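# Carry glass vial to window-side balance and close doors

## Task

Pick up the glass vial on the shelved bench by the door, carry it to the balance on the shelved bench by the window, set it upright on the balance pan, and close every glass door of the balance. The task fails if the balance is tipped, shoved out of position or has too much load on its pan; if the vial reaches the floor; or if the vial breaks from a drop of more than a few centimetres or a hard knock. The parked cart, pedal bin and stool are movable. At the end the gripper must have released the vial and the robot must have backed away, still upright and not leaning.

## Robot and tools

ROBOT. A Hello Robot Stretch 3 with one arm: a two-wheeled base, a lift that rides up a mast, and a telescoping arm that reaches out to the robot's right side, ending in a wrist (yaw, pitch, roll) and a two-finger gripper. The base is 0.33 m long and 0.34 m wide and cannot drive sideways, so reaching further forward or back means driving the base. On-the-spot turns pivot 0.05 m behind the front edge. With the arm pulled in and the wrist folded, a turn sweeps a 0.28 m radius; an unfolded, level gripper reaches outside that.

FRAMES. Base frame: origin on the floor between the drive wheels, x forward, y left, z up. hand_pose is reported in this frame, at the point where closed fingertips meet. Odometry frame is the base frame where the scene began; heading is positive to the left, within -3.142 to 3.142.

execute_actions takes "actions", a list run in order. Each action may hold "robot" (a command, a stop, or a queue), "steps" (1 to 450 control steps at 30 per second; default 1) and "until" (only with steps; ends the action early once all its conditions hold). An action of only {"steps": n} waits. An empty list just returns the current state and images. If any part of a call is invalid or out of range, none of it runs.

A command object may have:
- "base": exactly one of {"translate_m": d}, a straight drive in metres relative to where the base is when the command begins (positive forward, |d| at most 1), or {"rotate_rad": d}, a turn in place relative to the current heading (positive is counter-clockwise/left, |d| at most 3.2).
- "joints": absolute targets, each named separately: lift_m 0 to 1.1 (arm height), arm_m 0 to 0.52 (extension), wrist_yaw_rad -1.345 to 4.42 (0 along the arm, positive toward the front, 3.0 folded over the base), wrist_pitch_rad -1.57 to 0.451 (negative tips fingers down), wrist_roll_rad -2.911 to 2.911, gripper_m -0.089 to 0.179 (larger is wider; actual fingertip gap is 0.007 to 0.025 less; zero gap below 0.007), head_pan_rad -3.953 to 1.73 (0 forward, positive left, -1.57 looks along the arm), head_tilt_rad -1.53 to 0.419 (negative looks down). Unnamed joints keep their previous target.
- "contact_limits": {"arm_m": effort percent 1 to 100}, stopping the arm when its motor effort hits that level; lower is softer, but too low stops immediately. It applies until the next arm_m command.
A queue is a list of up to 8 commands, possibly including {"pause_s": s} (at most 15), run one after another; each starts when the previous one finished "done" (off_target also passes for base and gripper). {"stop": true} brakes everything and clears the queue. Any new command acts immediately and discards the rest of an earlier queue.

Waiting: {"robot": {...}, "steps": 450, "until": {"robot": {"status": "ended"}}} returns once nothing is moving and no queue runs. Other conditions compare printed fields, e.g. {"lift_m": [">", 0.3]} or {"base_status": ["!=", "moving"]}; "any" in place of "robot" fires when the first motion ends. Motions continue between calls and while you think.

Speed: the base only reaches full speed (0.30 m/s, 1.9 rad/s) with the arm stowed (lift_m under 0.30, arm_m under 0.03, wrist_yaw_rad over 2.54); otherwise 0.10 m/s and 0.63 rad/s.

Wrist safety: fold or unfold the wrist only with lift_m between 0.32 and 0.95, wrist_pitch_rad -0.4 and roll near 0; once folded the lift may go down to 0.25. If wrist_yaw_rad is below -0.4, pitch to -0.5 or lower.

Gripping: close to a gripper_m smaller than the object's width (smaller squeezes harder; too hard triggers a stall guard that weakens the grip). To let go, open to at least 0.02 above where the pads made contact. Neither the reading nor "done" proves you are holding anything; check the wrist_camera.

Results: base_status with distance moved and goal; joint_goals; joint_status per joint (moving, done, off_target, contact_stop, time_out, stopped, not_commanded, torque_fault); measured_speeds; refusals, queue and queue_left; base_odometry, turned_by_wheels, turned_by_imu; base_tilt in degrees (forward/right positive); motor_effort in percent with peak in brackets; lidar_m, 12 sectors of 30 degrees, first straight ahead then counter-clockwise, plane 0.17 m up, blind to glass; wrist_depth_mm and head_depth_mm, 7x7 grids of median depth (head grid is sideways). robot.on_its_own reports goals the robot changed, slack or switched-off joints, unusual rest effort, and tilt. Lines starting "refused:" or "dropped:" explain rejected goals and abandoned queues; "replaced:" is informational. Each result ends with images from head_camera, nav_camera and wrist_camera.

Contact: arm and lift halt on firm contact (contact_stop) and go slack until re-commanded; base, wrist and head have no such stop and keep pushing. A wrist servo pushed hard for several seconds cuts out for 10 s (torque_fault); wait with steps.

Avoid: pressing the arm into something rigid with the gripper above about 0.45 m, pushing again after a contact_stop, and driving while gripper is caught on something fixed, all of which can tip the robot. If it snags or leans, reverse the last move in small steps, pull the gripper free, and lower lift_m to about 0.2 if still tipped. Keep the vial low and move gently; do not knock the balance.

zoom_image: {"camera": one of head_camera, nav_camera, wrist_camera, "region": [x0, y0, x1, y1]} in pixels from the top-left of that camera's latest image, at most 504 by 504, returns an enlarged view.

finished_scene: {"scene": number} ends the scene irreversibly and reports success. Before calling it, open the gripper, retreat, and wait until every motion has ended.

Each tool is called after "Request:" as name(argument=value, ...) on one line, values as JSON.

## Session

Request:
execute_actions(actions=[])

Scene clock: 0.00 s.
robot.base_odometry: x=+0.000 y=+0.000 heading=+0.000 (m, m, rad; robot's odometry frame)
robot.turned_by_wheels: +0.000 (rad since the last result)
robot.turned_by_imu: +0.000 (rad since the last result)
robot.base_tilt: forward=+0.3 right=-2.2 (deg)
robot.lidar_m: 1.82 1.76 2.46 1.68 1.67 1.88 1.73 1.59 1.91 1.03 1.03 1.18
robot.head_depth_mm: 2124 2699 2707 2727 2751 2765 2261 / 2151 2610 2639 2656 2671 2729 2221 / 2132 2508 2557 2547 2594 1804 2044 / 2134 2475 2466 2473 2474 2443 2222 / 2132 2375 2382 2397 2346 2379 2235 / 2166 2330 2315 2351 2300 2369 2203 / 2163 2259 2243 2286 2233 2305 2194
robot.base_status: not_commanded
robot.joint_positions: lift_m=+0.468 arm_m=+0.002 wrist_yaw_rad=+3.086 wrist_pitch_rad=-0.516 wrist_roll_rad=-0.017 gripper_m=+0.037 head_pan_rad=-0.001 head_tilt_rad=-0.022
robot.joint_goals: lift_m=+0.468 arm_m=+0.002 wrist_yaw_rad=+3.086 wrist_pitch_rad=-0.516 wrist_roll_rad=-0.017 gripper_m=+0.037 head_pan_rad=-0.001 head_tilt_rad=-0.022
robot.joint_status: lift_m=not_commanded arm_m=not_commanded wrist_yaw_rad=not_commanded wrist_pitch_rad=not_commanded wrist_roll_rad=not_commanded gripper_m=not_commanded head_pan_rad=not_commanded head_tilt_rad=not_commanded
robot.measured_speeds: translate_m=+0.000 rotate_rad=+0.000 lift_m=+0.000 arm_m=+0.000 wrist_yaw_rad=+0.000 wrist_pitch_rad=+0.000 wrist_roll_rad=+0.000 head_pan_rad=+0.000 head_tilt_rad=+0.000
robot: refusals=0 queue=idle queue_left=0
robot.motor_effort: left_wheel=+0 right_wheel=+0 lift_m=+40 arm_m=+0 wrist_yaw_rad=+1 wrist_pitch_rad=+4 wrist_roll_rad=+0 gripper_m=+0 head_pan_rad=+1 head_tilt_rad=+2 (%)
robot.hand_pose: x=-0.0094 y=+0.0633 z=+0.4598 quat_wxyz=(+0.198, +0.682, +0.163, +0.684) (m; robot's base frame)
robot.wrist_depth_mm: - - - - - - - / - - - - - - - / - - - - - - - / 898 864 869 872 866 875 843 / 737 746 722 730 734 725 732 / 640 618 629 626 611 626 623 / 561 560 - - 551 555 554
pictures: head_camera (sideways: a quarter turn clockwise sets it upright), nav_camera (sideways: a quarter turn counterclockwise sets it upright), wrist_camera
Images, in order (width x height): head_camera 896x504, nav_camera 672x504, wrist_camera 644x364.

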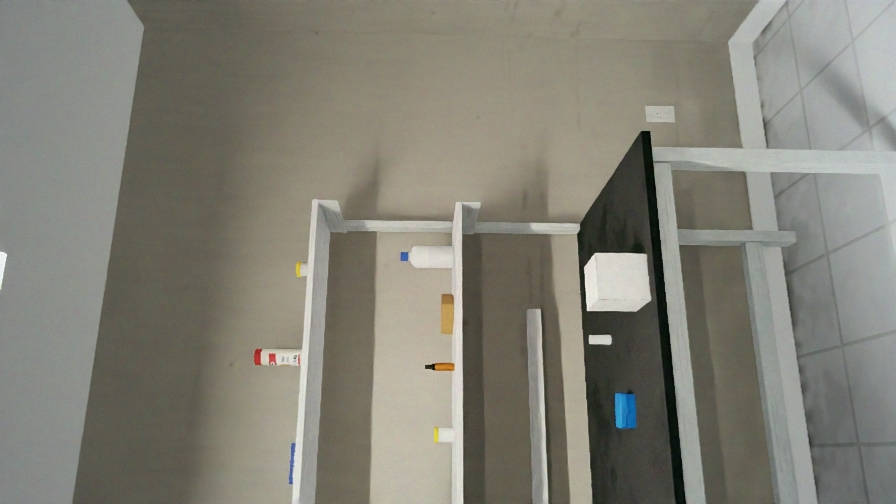

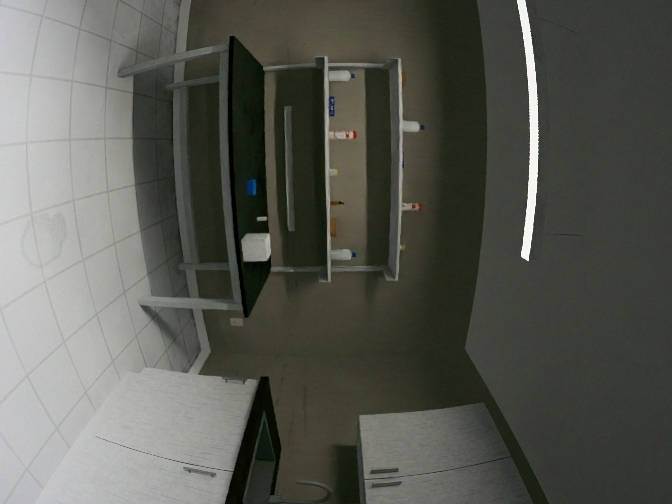

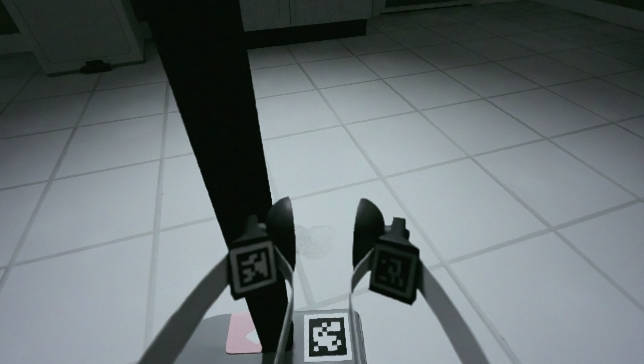

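Request:
execute_actions(actions=[{"robot":{"joints":{"head_pan_rad":-2.9,"head_tilt_rad":-0.35,"lift_m":0.28,"wrist_pitch_rad":-0.4}},"steps":450,"until":{"robot":{"status":"ended"}}}])

Request:
execute_actions(actions=[{"robot":{"joints":{"head_pan_rad":-3.9}},"steps":450,"until":{"robot":{"status":"ended"}}}])

Scene clock: 4.23 s.
robot.base_odometry: x=+0.000 y=+0.000 heading=+0.000 (m, m, rad; robot's odometry frame)
robot.turned_by_wheels: +0.000 (rad since the last result)
robot.turned_by_imu: -0.001 (rad since the last result)
robot.base_tilt: forward=+0.3 right=-2.0 (deg)
robot.lidar_m: 1.83 1.76 2.45 1.68 1.67 1.88 1.72 1.59 1.91 1.03 1.03 1.18
robot.head_depth_mm: 2053 2165 2190 2484 2491 1888 1500 / 2062 2166 2160 2508 2381 1889 1492 / 2040 2188 2173 2161 2460 1868 1500 / 2028 2173 2165 2403 2374 1855 1496 / 2019 2114 1798 2468 2444 1866 1491 / 1996 2112 1663 2338 2366 1861 1489 / 2015 2143 2251 2434 2458 1855 1488
robot.base_status: not_commanded
robot.joint_positions: lift_m=+0.280 arm_m=+0.002 wrist_yaw_rad=+3.086 wrist_pitch_rad=-0.420 wrist_roll_rad=-0.017 gripper_m=+0.037 head_pan_rad=-2.893 head_tilt_rad=-0.346
robot.joint_goals: lift_m=+0.280 arm_m=+0.002 wrist_yaw_rad=+3.086 wrist_pitch_rad=-0.400 wrist_roll_rad=-0.017 gripper_m=+0.037 head_pan_rad=-2.900 head_tilt_rad=-0.350
robot.joint_status: lift_m=done arm_m=not_commanded wrist_yaw_rad=not_commanded wrist_pitch_rad=done wrist_roll_rad=not_commanded gripper_m=not_commanded head_pan_rad=done head_tilt_rad=done
robot.measured_speeds: translate_m=+0.000 rotate_rad=+0.000 lift_m=+0.000 arm_m=+0.000 wrist_yaw_rad=+0.000 wrist_pitch_rad=+0.000 wrist_roll_rad=+0.000 head_pan_rad=+0.000 head_tilt_rad=+0.000
robot: refusals=0 queue=done queue_left=0
robot.motor_effort: left_wheel=+0(0) right_wheel=+0(0) lift_m=+28(38) arm_m=+0(0) wrist_yaw_rad=+0(0) wrist_pitch_rad=+6(7) wrist_roll_rad=+0(0) gripper_m=+0(0) head_pan_rad=-3(43) head_tilt_rad=-3(26) (%)
robot.hand_pose: x=-0.0087 y=+0.0764 z=+0.2925 quat_wxyz=(+0.166, +0.689, +0.130, +0.693) (m; robot's base frame)
robot.wrist_depth_mm: - - - - - - - / - - - - - - - / 879 865 - 861 877 854 846 / 678 677 - 677 665 669 672 / 560 552 549 547 549 542 538 / 472 494 - - 464 462 460 / 416 - - - 405 402 400
pictures: head_camera (sideways: a quarter turn clockwise sets it upright), nav_camera (sideways: a quarter turn counterclockwise sets it upright), wrist_camera
Images, in order (width x height): head_camera 896x504, nav_camera 672x504, wrist_camera 644x364.

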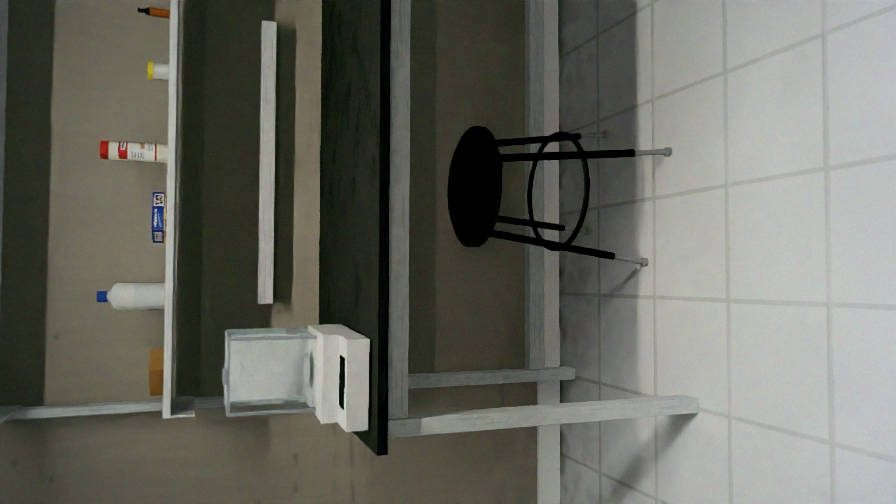

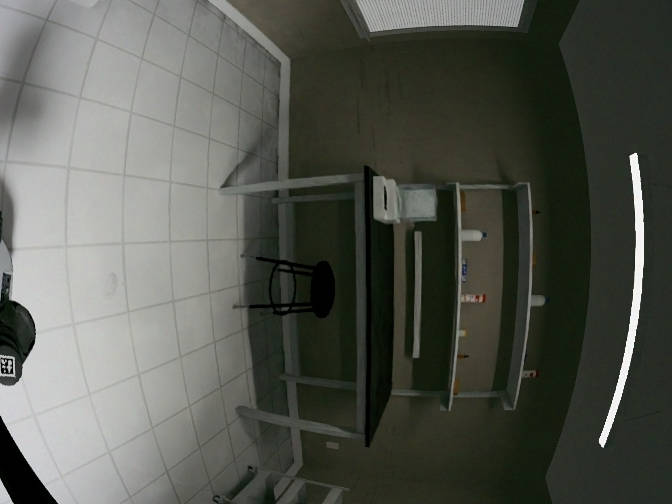

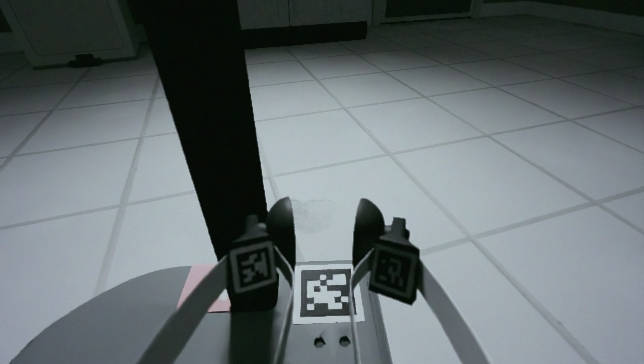

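Scene clock: 5.30 s.
robot.base_odometry: x=+0.000 y=+0.000 heading=+0.000 (m, m, rad; robot's odometry frame)
robot.turned_by_wheels: +0.000 (rad since the last result)
robot.turned_by_imu: +0.000 (rad since the last result)
robot.base_tilt: forward=+0.2 right=-2.1 (deg)
robot.lidar_m: 1.83 1.76 2.46 1.68 1.67 1.89 1.72 1.60 1.91 1.03 1.03 1.18
robot.head_depth_mm: - - - - - - - / 1953 2039 2179 2271 1970 - - / 2047 2154 2299 2412 2049 1865 1503 / 2157 2291 2417 2618 2485 1886 1486 / 2264 2410 2591 2332 2374 1867 1501 / 2422 2574 2735 2405 2386 1878 1502 / 2568 2779 2930 3084 2443 1863 1473
robot.base_status: not_commanded
robot.joint_positions: lift_m=+0.280 arm_m=+0.002 wrist_yaw_rad=+3.086 wrist_pitch_rad=-0.420 wrist_roll_rad=-0.017 gripper_m=+0.037 head_pan_rad=-3.893 head_tilt_rad=-0.346
robot.joint_goals: lift_m=+0.280 arm_m=+0.002 wrist_yaw_rad=+3.086 wrist_pitch_rad=-0.400 wrist_roll_rad=-0.017 gripper_m=+0.037 head_pan_rad=-3.900 head_tilt_rad=-0.350
robot.joint_status: lift_m=done arm_m=not_commanded wrist_yaw_rad=not_commanded wrist_pitch_rad=done wrist_roll_rad=not_commanded gripper_m=not_commanded head_pan_rad=done head_tilt_rad=done
robot.measured_speeds: translate_m=+0.000 rotate_rad=+0.000 lift_m=+0.000 arm_m=+0.000 wrist_yaw_rad=+0.000 wrist_pitch_rad=+0.000 wrist_roll_rad=+0.000 head_pan_rad=+0.000 head_tilt_rad=+0.000
robot: refusals=0 queue=done queue_left=0
robot.motor_effort: left_wheel=+0(0) right_wheel=+0(0) lift_m=+28(28) arm_m=-1(0) wrist_yaw_rad=+0(0) wrist_pitch_rad=+6(6) wrist_roll_rad=+0(0) gripper_m=+0(0) head_pan_rad=-3(43) head_tilt_rad=-3(2) (%)
robot.hand_pose: x=-0.0087 y=+0.0764 z=+0.2925 quat_wxyz=(+0.166, +0.689, +0.130, +0.693) (m; robot's base frame)
robot.wrist_depth_mm: - - - - - - - / - - - - - - - / 865 849 - 867 881 865 872 / 681 665 - 687 673 671 670 / 568 558 554 551 560 548 547 / 468 490 - - 466 463 462 / 416 - - - 408 403 397
pictures: head_camera (sideways: a quarter turn clockwise sets it upright), nav_camera (sideways: a quarter turn counterclockwise sets it upright), wrist_camera
Images, in order (width x height): head_camera 896x504, nav_camera 672x504, wrist_camera 644x364.

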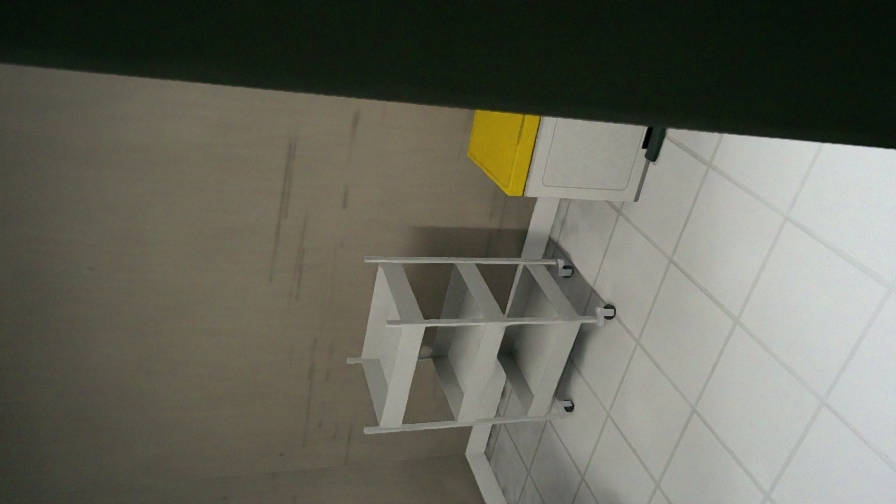

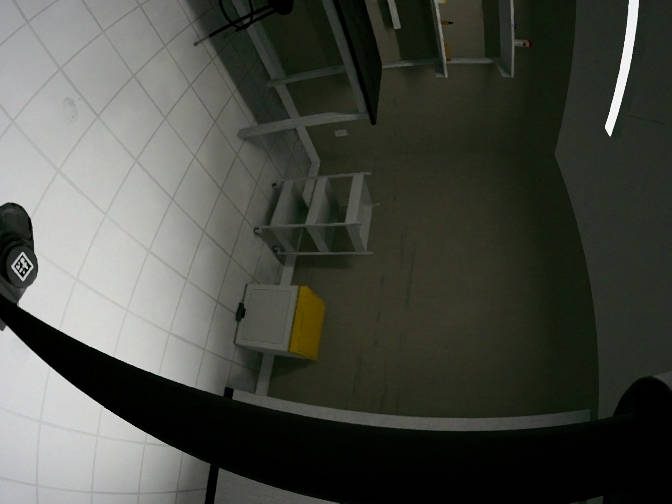

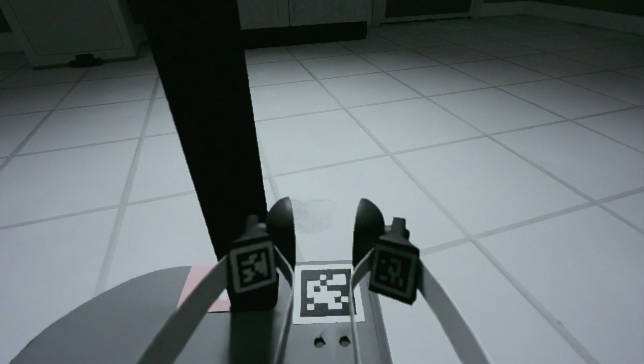

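Request:
execute_actions(actions=[{"robot":[{"base":{"rotate_rad":0.11}},{"base":{"translate_m":1}},{"base":{"translate_m":0.3}},{"base":{"rotate_rad":1.74},"joints":{"head_pan_rad":-1.6,"head_tilt_rad":-0.6}},{"joints":{"lift_m":0.85}},{"joints":{"wrist_yaw_rad":0,"gripper_m":0.11}},{"joints":{"wrist_pitch_rad":-0.1,"arm_m":0.1}}],"steps":450},{"steps":450,"until":{"robot":{"status":"ended"}}}])

Scene clock: 28.43 s.
robot.base_odometry: x=+1.292 y=+0.143 heading=+1.850 (m, m, rad; robot's odometry frame)
robot.turned_by_wheels: +1.850 (rad since the last result)
robot.turned_by_imu: +1.837 (rad since the last result)
robot.base_tilt: forward=+0.3 right=-2.2 (deg)
robot.lidar_m: 1.95 1.95 2.66 3.00 1.17 0.84 0.81 0.66 1.08 1.03 1.07 0.93
robot.head_depth_mm: 930 1095 1186 949 580 - - / 821 1087 1184 941 618 - - / 939 1066 1165 924 - - 1205 / 940 1061 1160 940 - - 1203 / 932 1051 1157 936 718 607 1229 / 836 1048 1152 930 723 605 1227 / 921 1045 1150 925 731 604 1202
robot.base_status: done (rotate_rad +1.7399 of +1.7400)
robot.joint_positions: lift_m=+0.850 arm_m=+0.100 wrist_yaw_rad=+0.002 wrist_pitch_rad=-0.123 wrist_roll_rad=-0.017 gripper_m=+0.110 head_pan_rad=-1.607 head_tilt_rad=-0.593
robot.joint_goals: lift_m=+0.850 arm_m=+0.100 wrist_yaw_rad=+0.000 wrist_pitch_rad=-0.100 wrist_roll_rad=-0.017 gripper_m=+0.110 head_pan_rad=-1.600 head_tilt_rad=-0.600
robot.joint_status: lift_m=done arm_m=done wrist_yaw_rad=done wrist_pitch_rad=done wrist_roll_rad=not_commanded gripper_m=done head_pan_rad=done head_tilt_rad=done
robot.measured_speeds: translate_m=+0.000 rotate_rad=+0.000 lift_m=+0.000 arm_m=+0.000 wrist_yaw_rad=+0.000 wrist_pitch_rad=+0.000 wrist_roll_rad=+0.000 head_pan_rad=+0.000 head_tilt_rad=+0.000
robot: refusals=0 queue=done queue_left=0
robot.motor_effort: left_wheel=-2(9) right_wheel=+2(11) lift_m=+50(52) arm_m=+3(4) wrist_yaw_rad=-2(4) wrist_pitch_rad=+7(7) wrist_roll_rad=+0(0) gripper_m=+1(82) head_pan_rad=+3(40) head_tilt_rad=-3(25) (%)
robot.hand_pose: x=-0.0210 y=-0.4960 z=+0.9331 quat_wxyz=(+0.712, +0.045, -0.699, -0.043) (m; robot's base frame)
robot.wrist_depth_mm: 715 717 722 715 724 729 704 / 746 746 738 750 736 741 749 / 794 795 802 782 789 788 796 / 709 712 709 719 747 736 832 / 493 493 499 498 475 509 503 / 375 373 331 374 372 194 179 / 313 293 290 307 305 293 150
pictures: head_camera (sideways: a quarter turn clockwise sets it upright), nav_camera (sideways: a quarter turn counterclockwise sets it upright), wrist_camera
Images, in order (width x height): head_camera 896x504, nav_camera 672x504, wrist_camera 644x364.

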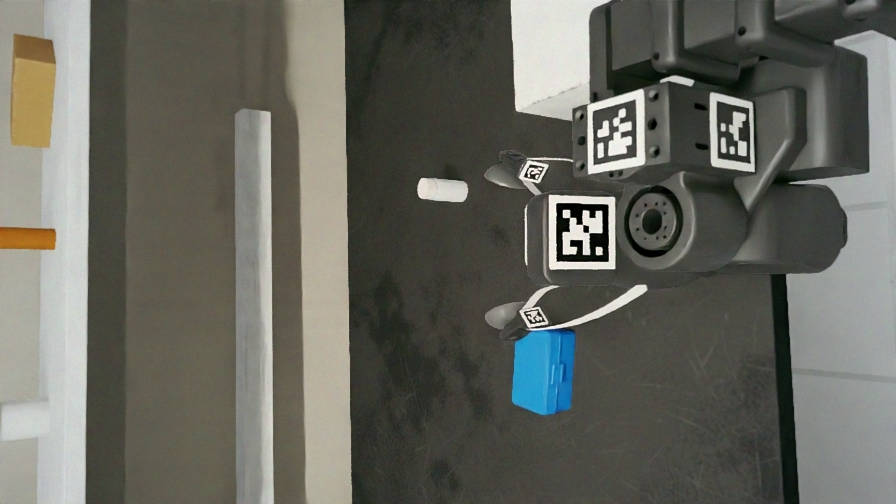

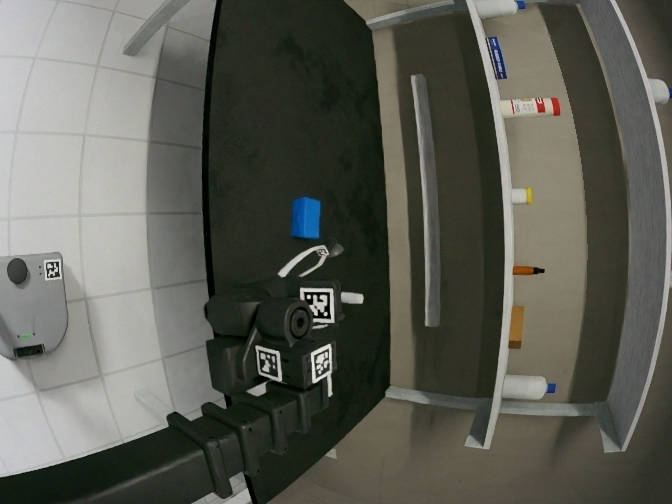

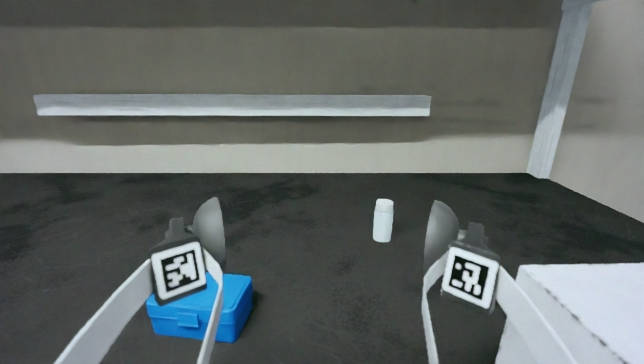

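Request:
execute_actions(actions=[{"robot":[{"base":{"rotate_rad":-0.112},"joints":{"wrist_pitch_rad":-0.3,"arm_m":0.26}},{"joints":{"lift_m":0.775}}],"steps":450,"until":{"robot":{"status":"ended"}}}])

Scene clock: 33.47 s.
robot.base_odometry: x=+1.292 y=+0.143 heading=+1.738 (m, m, rad; robot's odometry frame)
robot.turned_by_wheels: -0.112 (rad since the last result)
robot.turned_by_imu: -0.114 (rad since the last result)
robot.base_tilt: forward=+0.4 right=-2.1 (deg)
robot.lidar_m: 2.32 1.95 2.53 2.83 1.33 0.88 0.81 0.66 0.67 1.03 1.04 0.93
robot.head_depth_mm: 829 1123 1221 944 578 617 - / 976 1134 1221 943 - 596 1257 / 813 1096 1197 977 - 591 1258 / 858 1067 1180 938 - 594 1224 / 845 1056 1152 930 735 606 1225 / 922 1035 1149 934 712 606 1205 / 909 1017 1133 927 711 604 1176
robot.base_status: done (rotate_rad -0.1119 of -0.1120)
robot.joint_positions: lift_m=+0.775 arm_m=+0.260 wrist_yaw_rad=+0.002 wrist_pitch_rad=-0.313 wrist_roll_rad=-0.017 gripper_m=+0.110 head_pan_rad=-1.607 head_tilt_rad=-0.593
robot.joint_goals: lift_m=+0.775 arm_m=+0.260 wrist_yaw_rad=+0.000 wrist_pitch_rad=-0.300 wrist_roll_rad=-0.017 gripper_m=+0.110 head_pan_rad=-1.600 head_tilt_rad=-0.600
robot.joint_status: lift_m=done arm_m=done wrist_yaw_rad=done wrist_pitch_rad=done wrist_roll_rad=not_commanded gripper_m=done head_pan_rad=done head_tilt_rad=done
robot.measured_speeds: translate_m=+0.000 rotate_rad=+0.000 lift_m=+0.000 arm_m=+0.000 wrist_yaw_rad=+0.000 wrist_pitch_rad=+0.000 wrist_roll_rad=+0.000 head_pan_rad=+0.000 head_tilt_rad=+0.000
robot: refusals=0 queue=done queue_left=0
robot.motor_effort: left_wheel=+1(5) right_wheel=-2(6) lift_m=+28(49) arm_m=+2(2) wrist_yaw_rad=-1(1) wrist_pitch_rad=+4(7) wrist_roll_rad=+0(0) gripper_m=+0(0) head_pan_rad=+3(4) head_tilt_rad=-4(4) (%)
robot.hand_pose: x=-0.0211 y=-0.6410 z=+0.8123 quat_wxyz=(+0.705, +0.112, -0.692, -0.109) (m; robot's base frame)
robot.wrist_depth_mm: 527 553 571 581 606 611 632 / 571 584 603 609 625 606 709 / 414 415 416 381 408 413 408 / 299 295 295 297 295 296 297 / 231 231 232 231 233 230 231 / 189 189 186 188 190 192 189 / 165 160 160 160 161 160 159
pictures: head_camera (sideways: a quarter turn clockwise sets it upright), nav_camera (sideways: a quarter turn counterclockwise sets it upright), wrist_camera
Images, in order (width x height): head_camera 896x504, nav_camera 672x504, wrist_camera 644x364.

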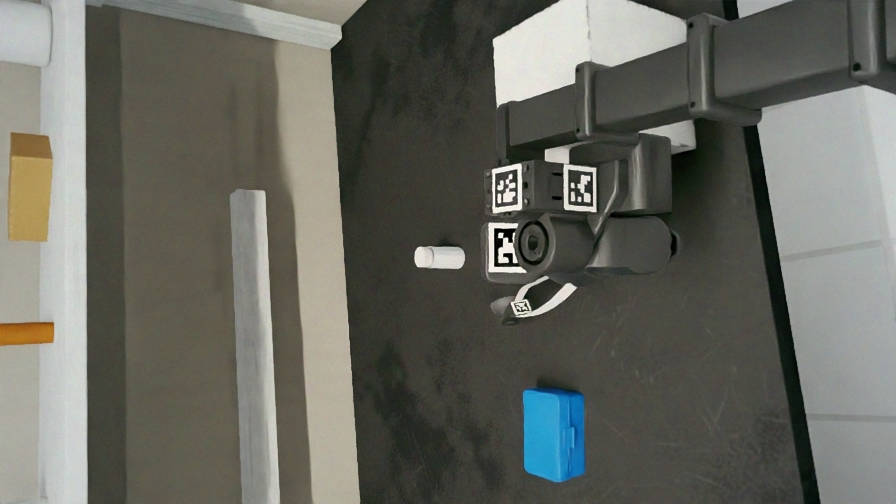

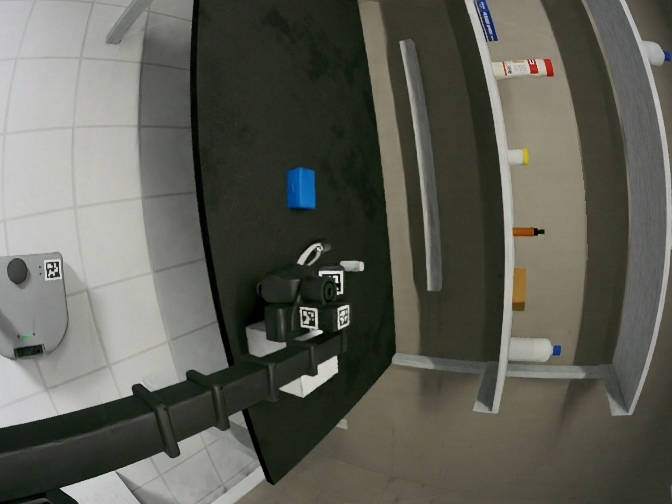

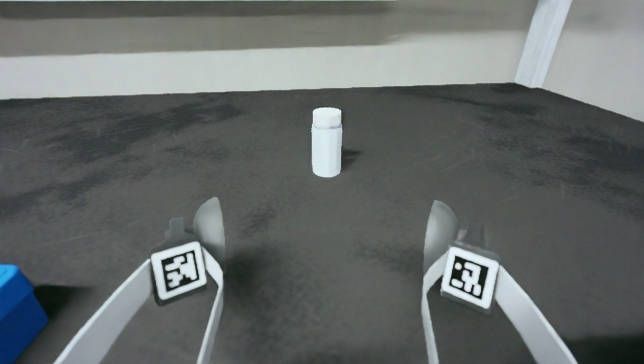

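Request:
execute_actions(actions=[{"robot":{"joints":{"arm_m":0.4,"gripper_m":0.07,"lift_m":0.77}},"steps":450,"until":{"robot":{"status":"ended"}}}])

Scene clock: 36.80 s.
robot.base_odometry: x=+1.292 y=+0.143 heading=+1.738 (m, m, rad; robot's odometry frame)
robot.turned_by_wheels: +0.000 (rad since the last result)
robot.turned_by_imu: -0.001 (rad since the last result)
robot.base_tilt: forward=+0.2 right=-2.0 (deg)
robot.lidar_m: 2.32 1.95 2.53 2.84 1.33 0.88 0.81 0.66 0.67 1.03 1.04 0.93
robot.head_depth_mm: 832 1124 1208 943 578 613 - / 975 1126 1219 973 - - 1268 / 815 1104 1207 - 675 611 1263 / 861 1075 1180 - 716 608 1229 / 848 1059 1159 931 735 609 1229 / 920 1034 1146 932 712 606 1207 / 906 1022 1129 933 710 605 1183
robot.base_status: done (rotate_rad -0.1119 of -0.1120)
robot.joint_positions: lift_m=+0.770 arm_m=+0.400 wrist_yaw_rad=+0.002 wrist_pitch_rad=-0.313 wrist_roll_rad=-0.017 gripper_m=+0.070 head_pan_rad=-1.607 head_tilt_rad=-0.593
robot.joint_goals: lift_m=+0.770 arm_m=+0.400 wrist_yaw_rad=+0.000 wrist_pitch_rad=-0.300 wrist_roll_rad=-0.017 gripper_m=+0.070 head_pan_rad=-1.600 head_tilt_rad=-0.600
robot.joint_status: lift_m=done arm_m=done wrist_yaw_rad=done wrist_pitch_rad=done wrist_roll_rad=not_commanded gripper_m=done head_pan_rad=done head_tilt_rad=done
robot.measured_speeds: translate_m=+0.000 rotate_rad=+0.000 lift_m=+0.000 arm_m=+0.000 wrist_yaw_rad=+0.000 wrist_pitch_rad=+0.000 wrist_roll_rad=+0.000 head_pan_rad=+0.000 head_tilt_rad=+0.000
robot: refusals=0 queue=done queue_left=0
robot.motor_effort: left_wheel=+1(1) right_wheel=-2(2) lift_m=+28(26) arm_m=+3(3) wrist_yaw_rad=-2(2) wrist_pitch_rad=+4(4) wrist_roll_rad=+0(0) gripper_m=+0(80) head_pan_rad=+3(3) head_tilt_rad=-4(3) (%)
robot.hand_pose: x=-0.0211 y=-0.7810 z=+0.8072 quat_wxyz=(+0.705, +0.112, -0.692, -0.109) (m; robot's base frame)
robot.wrist_depth_mm: 426 431 447 463 479 493 471 / 457 464 488 499 518 526 525 / 397 392 402 398 397 399 398 / 284 284 285 271 289 284 285 / 222 223 236 175 233 222 222 / 182 183 176 179 175 182 183 / 154 154 154 154 155 154 154
pictures: head_camera (sideways: a quarter turn clockwise sets it upright), nav_camera (sideways: a quarter turn counterclockwise sets it upright), wrist_camera
Images, in order (width x height): head_camera 896x504, nav_camera 672x504, wrist_camera 644x364.

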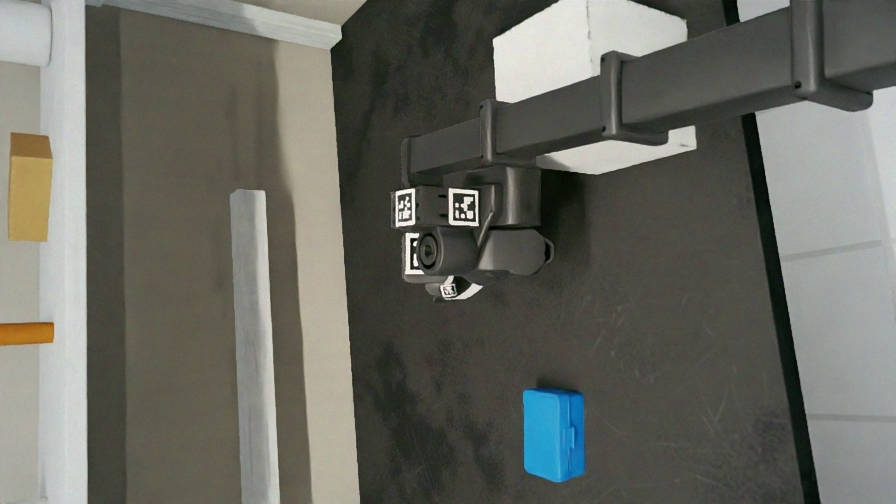

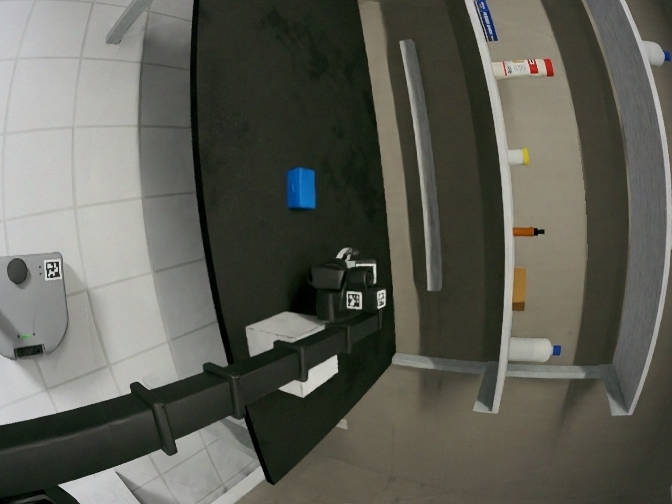

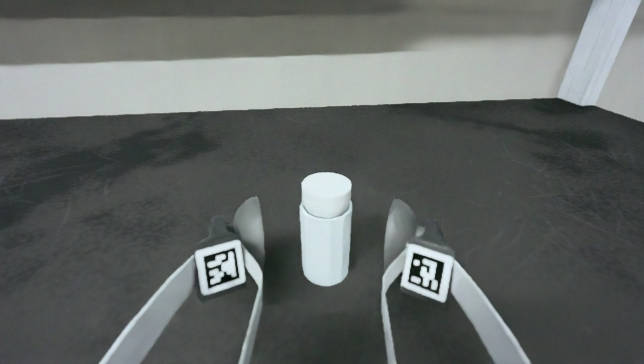

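Request:
execute_actions(actions=[{"robot":[{"joints":{"arm_m":0.414,"lift_m":0.765}},{"joints":{"gripper_m":-0.01}},{"joints":{"lift_m":0.79}}],"steps":450,"until":{"robot":{"status":"ended"}}}])

Scene clock: 40.30 s.
robot.base_odometry: x=+1.292 y=+0.143 heading=+1.738 (m, m, rad; robot's odometry frame)
robot.turned_by_wheels: +0.000 (rad since the last result)
robot.turned_by_imu: -0.001 (rad since the last result)
robot.base_tilt: forward=+0.2 right=-2.1 (deg)
robot.lidar_m: 2.32 1.95 2.52 2.83 1.33 0.88 0.81 0.66 0.67 1.03 1.04 0.93
robot.head_depth_mm: 827 1121 1209 945 578 612 - / 974 1123 1222 983 - 593 1245 / 815 1106 1208 - 696 609 1262 / 857 1067 1186 - 737 608 1229 / 849 1054 1155 930 733 606 1232 / 922 1038 1149 927 709 604 1210 / 908 1021 1129 928 711 605 1172
robot.base_status: done (rotate_rad -0.1119 of -0.1120)
robot.joint_positions: lift_m=+0.790 arm_m=+0.414 wrist_yaw_rad=+0.002 wrist_pitch_rad=-0.314 wrist_roll_rad=-0.017 gripper_m=-0.009 head_pan_rad=-1.607 head_tilt_rad=-0.593
robot.joint_goals: lift_m=+0.790 arm_m=+0.414 wrist_yaw_rad=+0.000 wrist_pitch_rad=-0.300 wrist_roll_rad=-0.017 gripper_m=-0.010 head_pan_rad=-1.600 head_tilt_rad=-0.600
robot.joint_status: lift_m=done arm_m=done wrist_yaw_rad=done wrist_pitch_rad=done wrist_roll_rad=not_commanded gripper_m=done head_pan_rad=done head_tilt_rad=done
robot.measured_speeds: translate_m=+0.000 rotate_rad=+0.000 lift_m=+0.000 arm_m=+0.000 wrist_yaw_rad=+0.000 wrist_pitch_rad=+0.000 wrist_roll_rad=+0.000 head_pan_rad=+0.000 head_tilt_rad=+0.000
robot: refusals=0 queue=done queue_left=0
robot.motor_effort: left_wheel=+1(1) right_wheel=-2(2) lift_m=+51(53) arm_m=+3(3) wrist_yaw_rad=-1(1) wrist_pitch_rad=+4(4) wrist_roll_rad=+0(0) gripper_m=-14(89) head_pan_rad=+3(4) head_tilt_rad=-4(4) (%)
robot.hand_pose: x=-0.0211 y=-0.7949 z=+0.8262 quat_wxyz=(+0.705, +0.112, -0.692, -0.110) (m; robot's base frame)
robot.wrist_depth_mm: 411 424 436 446 458 472 461 / 446 460 470 484 495 529 512 / 466 448 448 444 447 453 447 / 322 323 322 320 327 319 322 / 251 250 250 147 250 253 251 / 206 206 198 192 199 206 206 / 174 175 174 173 174 174 174
pictures: head_camera (sideways: a quarter turn clockwise sets it upright), nav_camera (sideways: a quarter turn counterclockwise sets it upright), wrist_camera
Images, in order (width x height): head_camera 896x504, nav_camera 672x504, wrist_camera 644x364.

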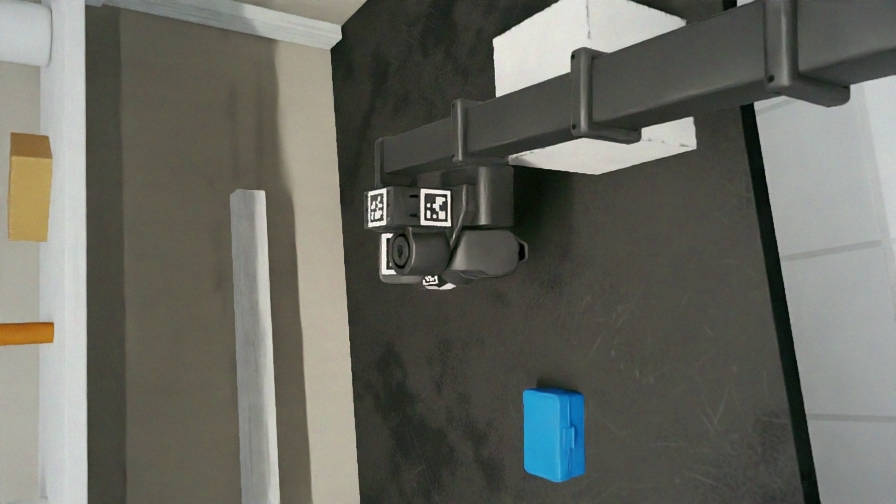

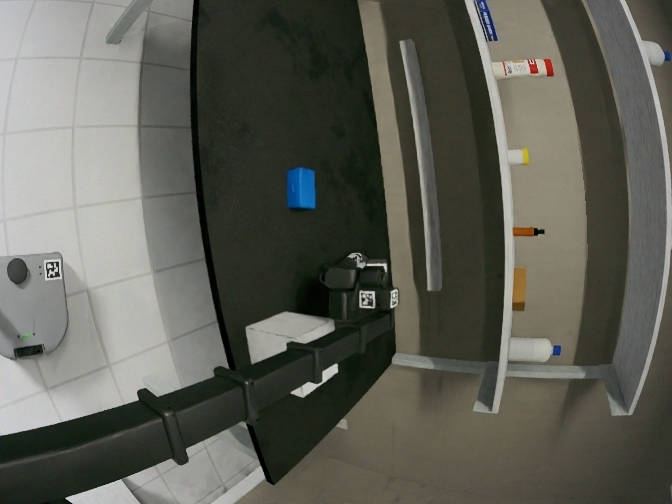

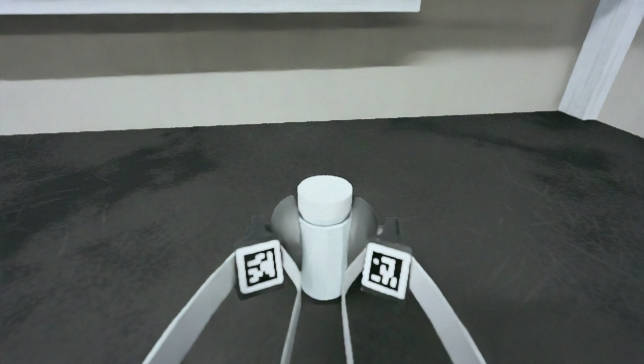

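Request:
execute_actions(actions=[{"robot":[{"joints":{"lift_m":0.85}},{"joints":{"arm_m":0,"wrist_yaw_rad":1.57}},{"base":{"rotate_rad":1.54},"joints":{"wrist_yaw_rad":2.7,"lift_m":0.8}},{"base":{"translate_m":0.5},"joints":{"lift_m":0.28}},{"base":{"translate_m":1}},{"base":{"translate_m":0.95}},{"base":{"rotate_rad":1.73},"joints":{"lift_m":0.9,"head_pan_rad":-1.0,"head_tilt_rad":-0.4}},{"joints":{"wrist_yaw_rad":1.57,"lift_m":1.0}}],"steps":450},{"steps":450},{"steps":450,"until":{"robot":{"status":"ended"}}}])

Scene clock: 75.17 s.
robot.base_odometry: x=-1.135 y=-0.190 heading=-1.275 (m, m, rad; robot's odometry frame)
robot.turned_by_wheels: +3.270 (rad since the last result)
robot.turned_by_imu: +3.263 (rad since the last result)
robot.base_tilt: forward=+0.4 right=-2.1 (deg)
robot.lidar_m: 1.82 1.39 1.70 2.80 2.15 1.55 1.37 0.98 0.59 0.60 1.12 0.67
robot.head_depth_mm: 1006 1082 1158 963 680 524 846 / 1038 1138 1217 961 675 532 - / 1033 1128 783 778 673 539 - / 1168 1252 854 710 646 589 - / 1264 1346 1456 715 618 1616 1456 / 1337 1452 1591 753 644 1586 1315 / 1444 1559 1694 1883 709 1570 1313
robot.base_status: done (rotate_rad +1.7299 of +1.7300)
robot.joint_positions: lift_m=+1.000 arm_m=+0.003 wrist_yaw_rad=+1.573 wrist_pitch_rad=-0.316 wrist_roll_rad=-0.017 gripper_m=-0.009 head_pan_rad=-1.007 head_tilt_rad=-0.409
robot.joint_goals: lift_m=+1.000 arm_m=+0.000 wrist_yaw_rad=+1.570 wrist_pitch_rad=-0.300 wrist_roll_rad=-0.017 gripper_m=-0.010 head_pan_rad=-1.000 head_tilt_rad=-0.400
robot.joint_status: lift_m=done arm_m=done wrist_yaw_rad=done wrist_pitch_rad=done wrist_roll_rad=not_commanded gripper_m=done head_pan_rad=done head_tilt_rad=done
robot.measured_speeds: translate_m=+0.000 rotate_rad=+0.000 lift_m=+0.000 arm_m=+0.000 wrist_yaw_rad=+0.000 wrist_pitch_rad=+0.000 wrist_roll_rad=+0.000 head_pan_rad=+0.000 head_tilt_rad=+0.000
robot: refusals=0 queue=done queue_left=0
robot.motor_effort: left_wheel=-2(8) right_wheel=+2(9) lift_m=+51(54) arm_m=-4(3) wrist_yaw_rad=-2(4) wrist_pitch_rad=+5(5) wrist_roll_rad=+0(0) gripper_m=-14(13) head_pan_rad=+4(31) head_tilt_rad=+4(24) (%)
robot.hand_pose: x=+0.2147 y=-0.1474 z=+1.0358 quat_wxyz=(+0.576, +0.569, -0.409, +0.420) (m; robot's base frame)
robot.wrist_depth_mm: - - - - - - - / - - - - - - - / - - - - - - 401 / - - - - - 464 356 / - - - 147 - 549 325 / - - - - - - 299 / - - - - - - -
pictures: head_camera (sideways: a quarter turn clockwise sets it upright), nav_camera (sideways: a quarter turn counterclockwise sets it upright), wrist_camera
Images, in order (width x height): head_camera 896x504, nav_camera 672x504, wrist_camera 644x364.

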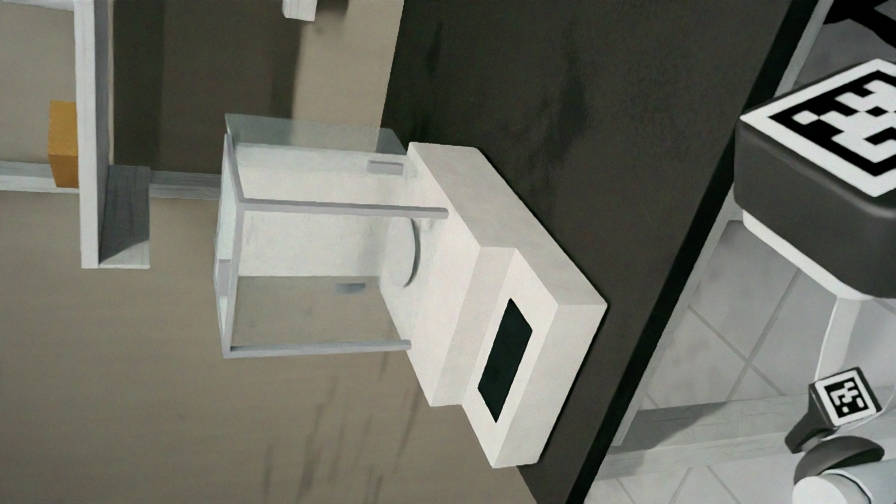

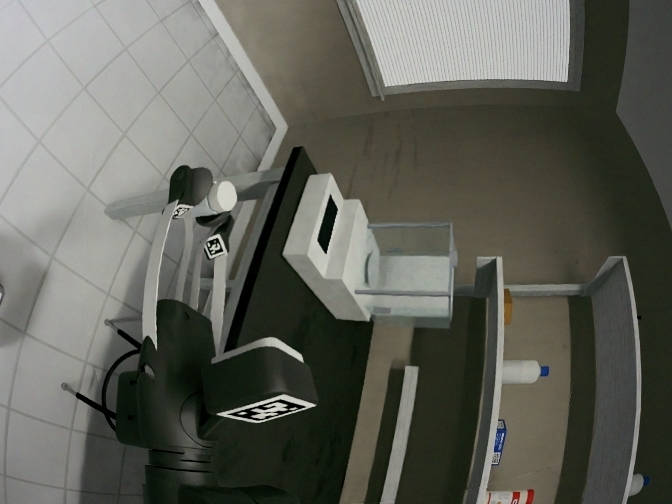

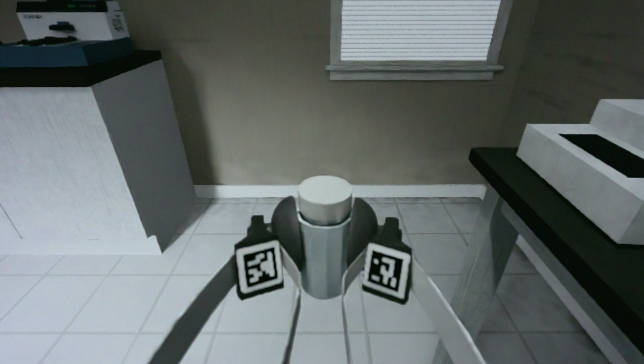

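Request:
execute_actions(actions=[{"robot":[{"base":{"rotate_rad":0.8},"joints":{"lift_m":1.07}},{"base":{"translate_m":-0.2}},{"base":{"rotate_rad":-0.8},"joints":{"head_pan_rad":-0.8}},{"base":{"translate_m":0.1},"joints":{"arm_m":0.36}}],"steps":450,"until":{"robot":{"status":"ended"}}}])

Scene clock: 90.60 s.
robot.base_odometry: x=-1.284 y=-0.194 heading=-1.275 (m, m, rad; robot's odometry frame)
robot.turned_by_wheels: +0.000 (rad since the last result)
robot.turned_by_imu: -0.004 (rad since the last result)
robot.base_tilt: forward=+0.2 right=-2.1 (deg)
robot.lidar_m: 1.86 1.51 1.75 2.93 2.09 1.52 1.33 0.88 0.44 0.45 0.54 0.62
robot.head_depth_mm: 837 1031 1088 967 681 523 427 / 920 1030 684 716 678 523 426 / 1091 1183 718 677 635 521 425 / 1235 1267 1397 713 588 519 461 / 1332 1444 1544 711 566 519 1376 / 1483 1589 1742 1892 592 572 873 / 1649 1806 1994 2143 640 752 1346
robot.base_status: done (translate_m +0.1000 of +0.1000)
robot.joint_positions: lift_m=+1.070 arm_m=+0.360 wrist_yaw_rad=+1.571 wrist_pitch_rad=-0.316 wrist_roll_rad=-0.017 gripper_m=-0.009 head_pan_rad=-0.807 head_tilt_rad=-0.409
robot.joint_goals: lift_m=+1.070 arm_m=+0.360 wrist_yaw_rad=+1.570 wrist_pitch_rad=-0.300 wrist_roll_rad=-0.017 gripper_m=-0.010 head_pan_rad=-0.800 head_tilt_rad=-0.400
robot.joint_status: lift_m=done arm_m=done wrist_yaw_rad=done wrist_pitch_rad=done wrist_roll_rad=not_commanded gripper_m=done head_pan_rad=done head_tilt_rad=done
robot.measured_speeds: translate_m=+0.000 rotate_rad=+0.000 lift_m=+0.000 arm_m=+0.000 wrist_yaw_rad=+0.000 wrist_pitch_rad=+0.000 wrist_roll_rad=+0.000 head_pan_rad=+0.000 head_tilt_rad=+0.000
robot: refusals=0 queue=done queue_left=0
robot.motor_effort: left_wheel=+1(6) right_wheel=-2(6) lift_m=+51(51) arm_m=+3(5) wrist_yaw_rad=-1(3) wrist_pitch_rad=+5(5) wrist_roll_rad=+0(0) gripper_m=-13(13) head_pan_rad=+3(18) head_tilt_rad=+5(5) (%)
robot.hand_pose: x=+0.2147 y=-0.5047 z=+1.1057 quat_wxyz=(+0.576, +0.569, -0.410, +0.420) (m; robot's base frame)
robot.wrist_depth_mm: - - - - 401 881 623 / - - - - 392 910 623 / - - - - 461 927 562 / - - 430 376 379 566 559 / - - 368 147 405 437 440 / - 382 347 340 348 365 360 / - 310 309 307 306 311 307
pictures: head_camera (sideways: a quarter turn clockwise sets it upright), nav_camera (sideways: a quarter turn counterclockwise sets it upright), wrist_camera
Images, in order (width x height): head_camera 896x504, nav_camera 672x504, wrist_camera 644x364.

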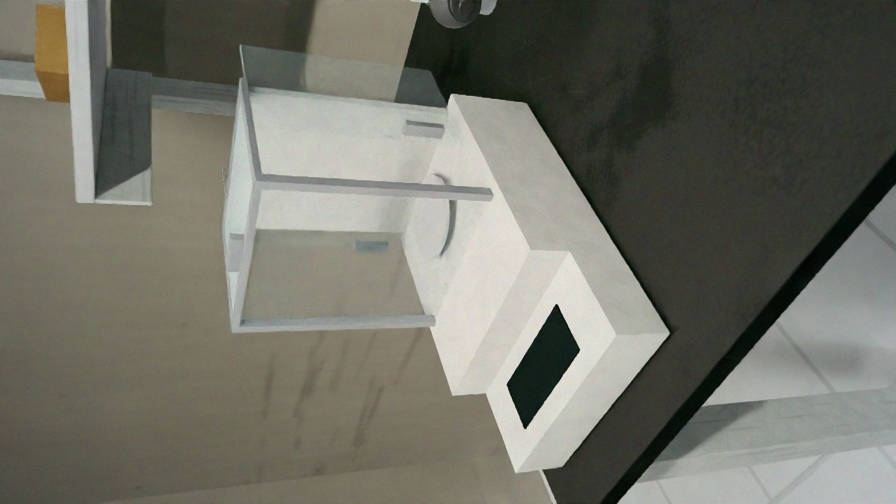

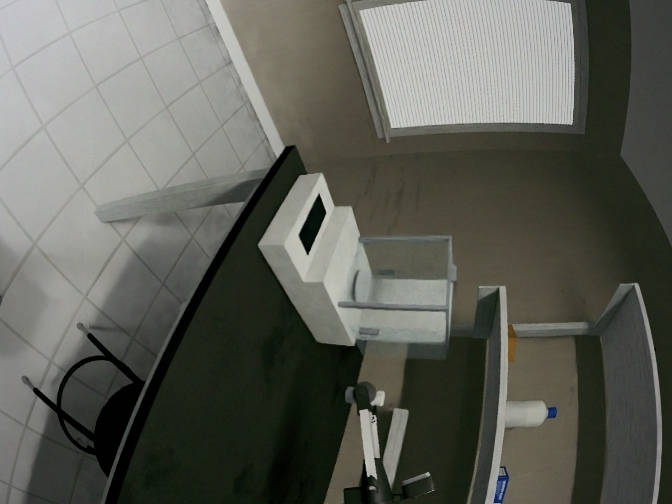

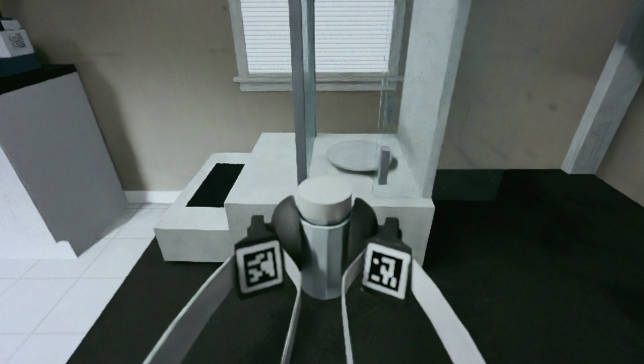

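Request:
execute_actions(actions=[{"robot":{"base":{"translate_m":0.14},"joints":{"arm_m":0.376,"lift_m":1.05,"head_pan_rad":-1.05}},"steps":450,"until":{"robot":{"status":"ended"}}}])

Scene clock: 96.07 s.
robot.base_odometry: x=-1.243 y=-0.328 heading=-1.275 (m, m, rad; robot's odometry frame)
robot.turned_by_wheels: +0.000 (rad since the last result)
robot.turned_by_imu: -0.002 (rad since the last result)
robot.base_tilt: forward=+0.2 right=-2.1 (deg)
robot.lidar_m: 1.72 1.39 1.56 2.96 2.29 1.66 1.47 1.01 0.50 0.52 0.97 0.51
robot.head_depth_mm: 854 937 1002 905 676 524 426 / 853 989 1041 912 678 524 427 / 870 982 620 607 597 521 425 / 986 1082 669 677 526 503 424 / 1077 1151 1248 711 525 462 434 / 1146 1223 1323 1378 547 472 458 / 1208 1307 1433 1573 564 497 630
robot.base_status: done (translate_m +0.1400 of +0.1400)
robot.joint_positions: lift_m=+1.050 arm_m=+0.376 wrist_yaw_rad=+1.571 wrist_pitch_rad=-0.316 wrist_roll_rad=-0.017 gripper_m=-0.009 head_pan_rad=-1.043 head_tilt_rad=-0.409
robot.joint_goals: lift_m=+1.050 arm_m=+0.376 wrist_yaw_rad=+1.570 wrist_pitch_rad=-0.300 wrist_roll_rad=-0.017 gripper_m=-0.010 head_pan_rad=-1.050 head_tilt_rad=-0.400
robot.joint_status: lift_m=done arm_m=done wrist_yaw_rad=done wrist_pitch_rad=done wrist_roll_rad=not_commanded gripper_m=done head_pan_rad=done head_tilt_rad=done
robot.measured_speeds: translate_m=+0.000 rotate_rad=+0.000 lift_m=+0.000 arm_m=+0.000 wrist_yaw_rad=+0.000 wrist_pitch_rad=+0.000 wrist_roll_rad=+0.000 head_pan_rad=+0.000 head_tilt_rad=+0.000
robot: refusals=0 queue=done queue_left=0
robot.motor_effort: left_wheel=+1(5) right_wheel=-2(3) lift_m=+28(50) arm_m=+3(2) wrist_yaw_rad=+0(1) wrist_pitch_rad=+5(5) wrist_roll_rad=+0(0) gripper_m=-13(13) head_pan_rad=-2(21) head_tilt_rad=+4(4) (%)
robot.hand_pose: x=+0.2147 y=-0.5207 z=+1.0865 quat_wxyz=(+0.576, +0.569, -0.410, +0.420) (m; robot's base frame)
robot.wrist_depth_mm: - - - - - 159 591 / - - - - - 171 593 / - - - - 339 186 593 / - - 340 330 287 473 578 / - 335 269 147 249 399 412 / - 250 217 212 210 338 340 / 273 239 237 231 227 291 286
pictures: head_camera (sideways: a quarter turn clockwise sets it upright), nav_camera (sideways: a quarter turn counterclockwise sets it upright), wrist_camera
Images, in order (width x height): head_camera 896x504, nav_camera 672x504, wrist_camera 644x364.

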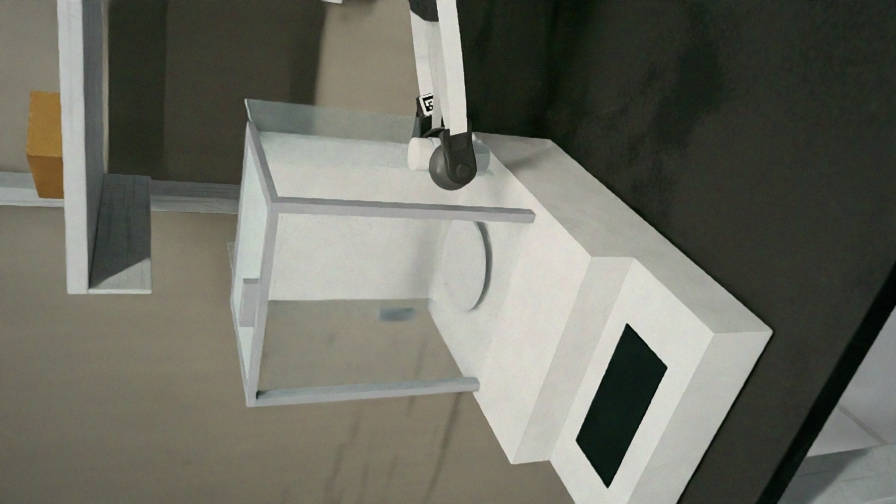

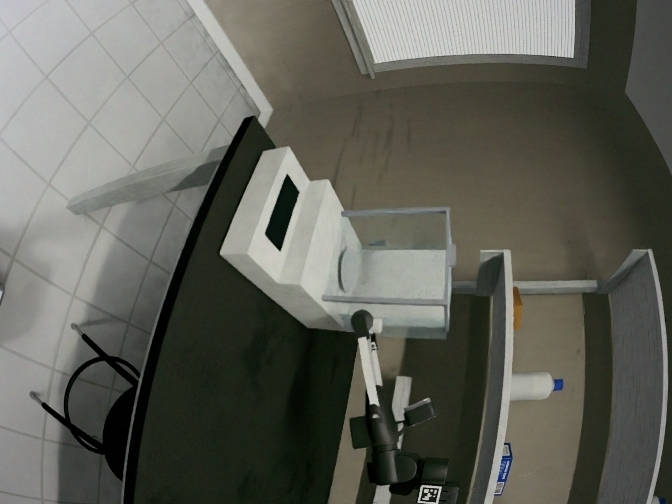

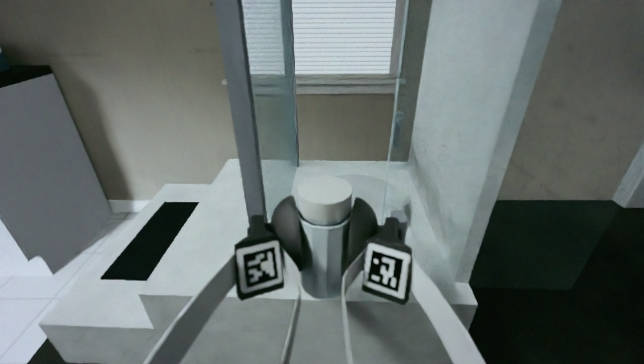

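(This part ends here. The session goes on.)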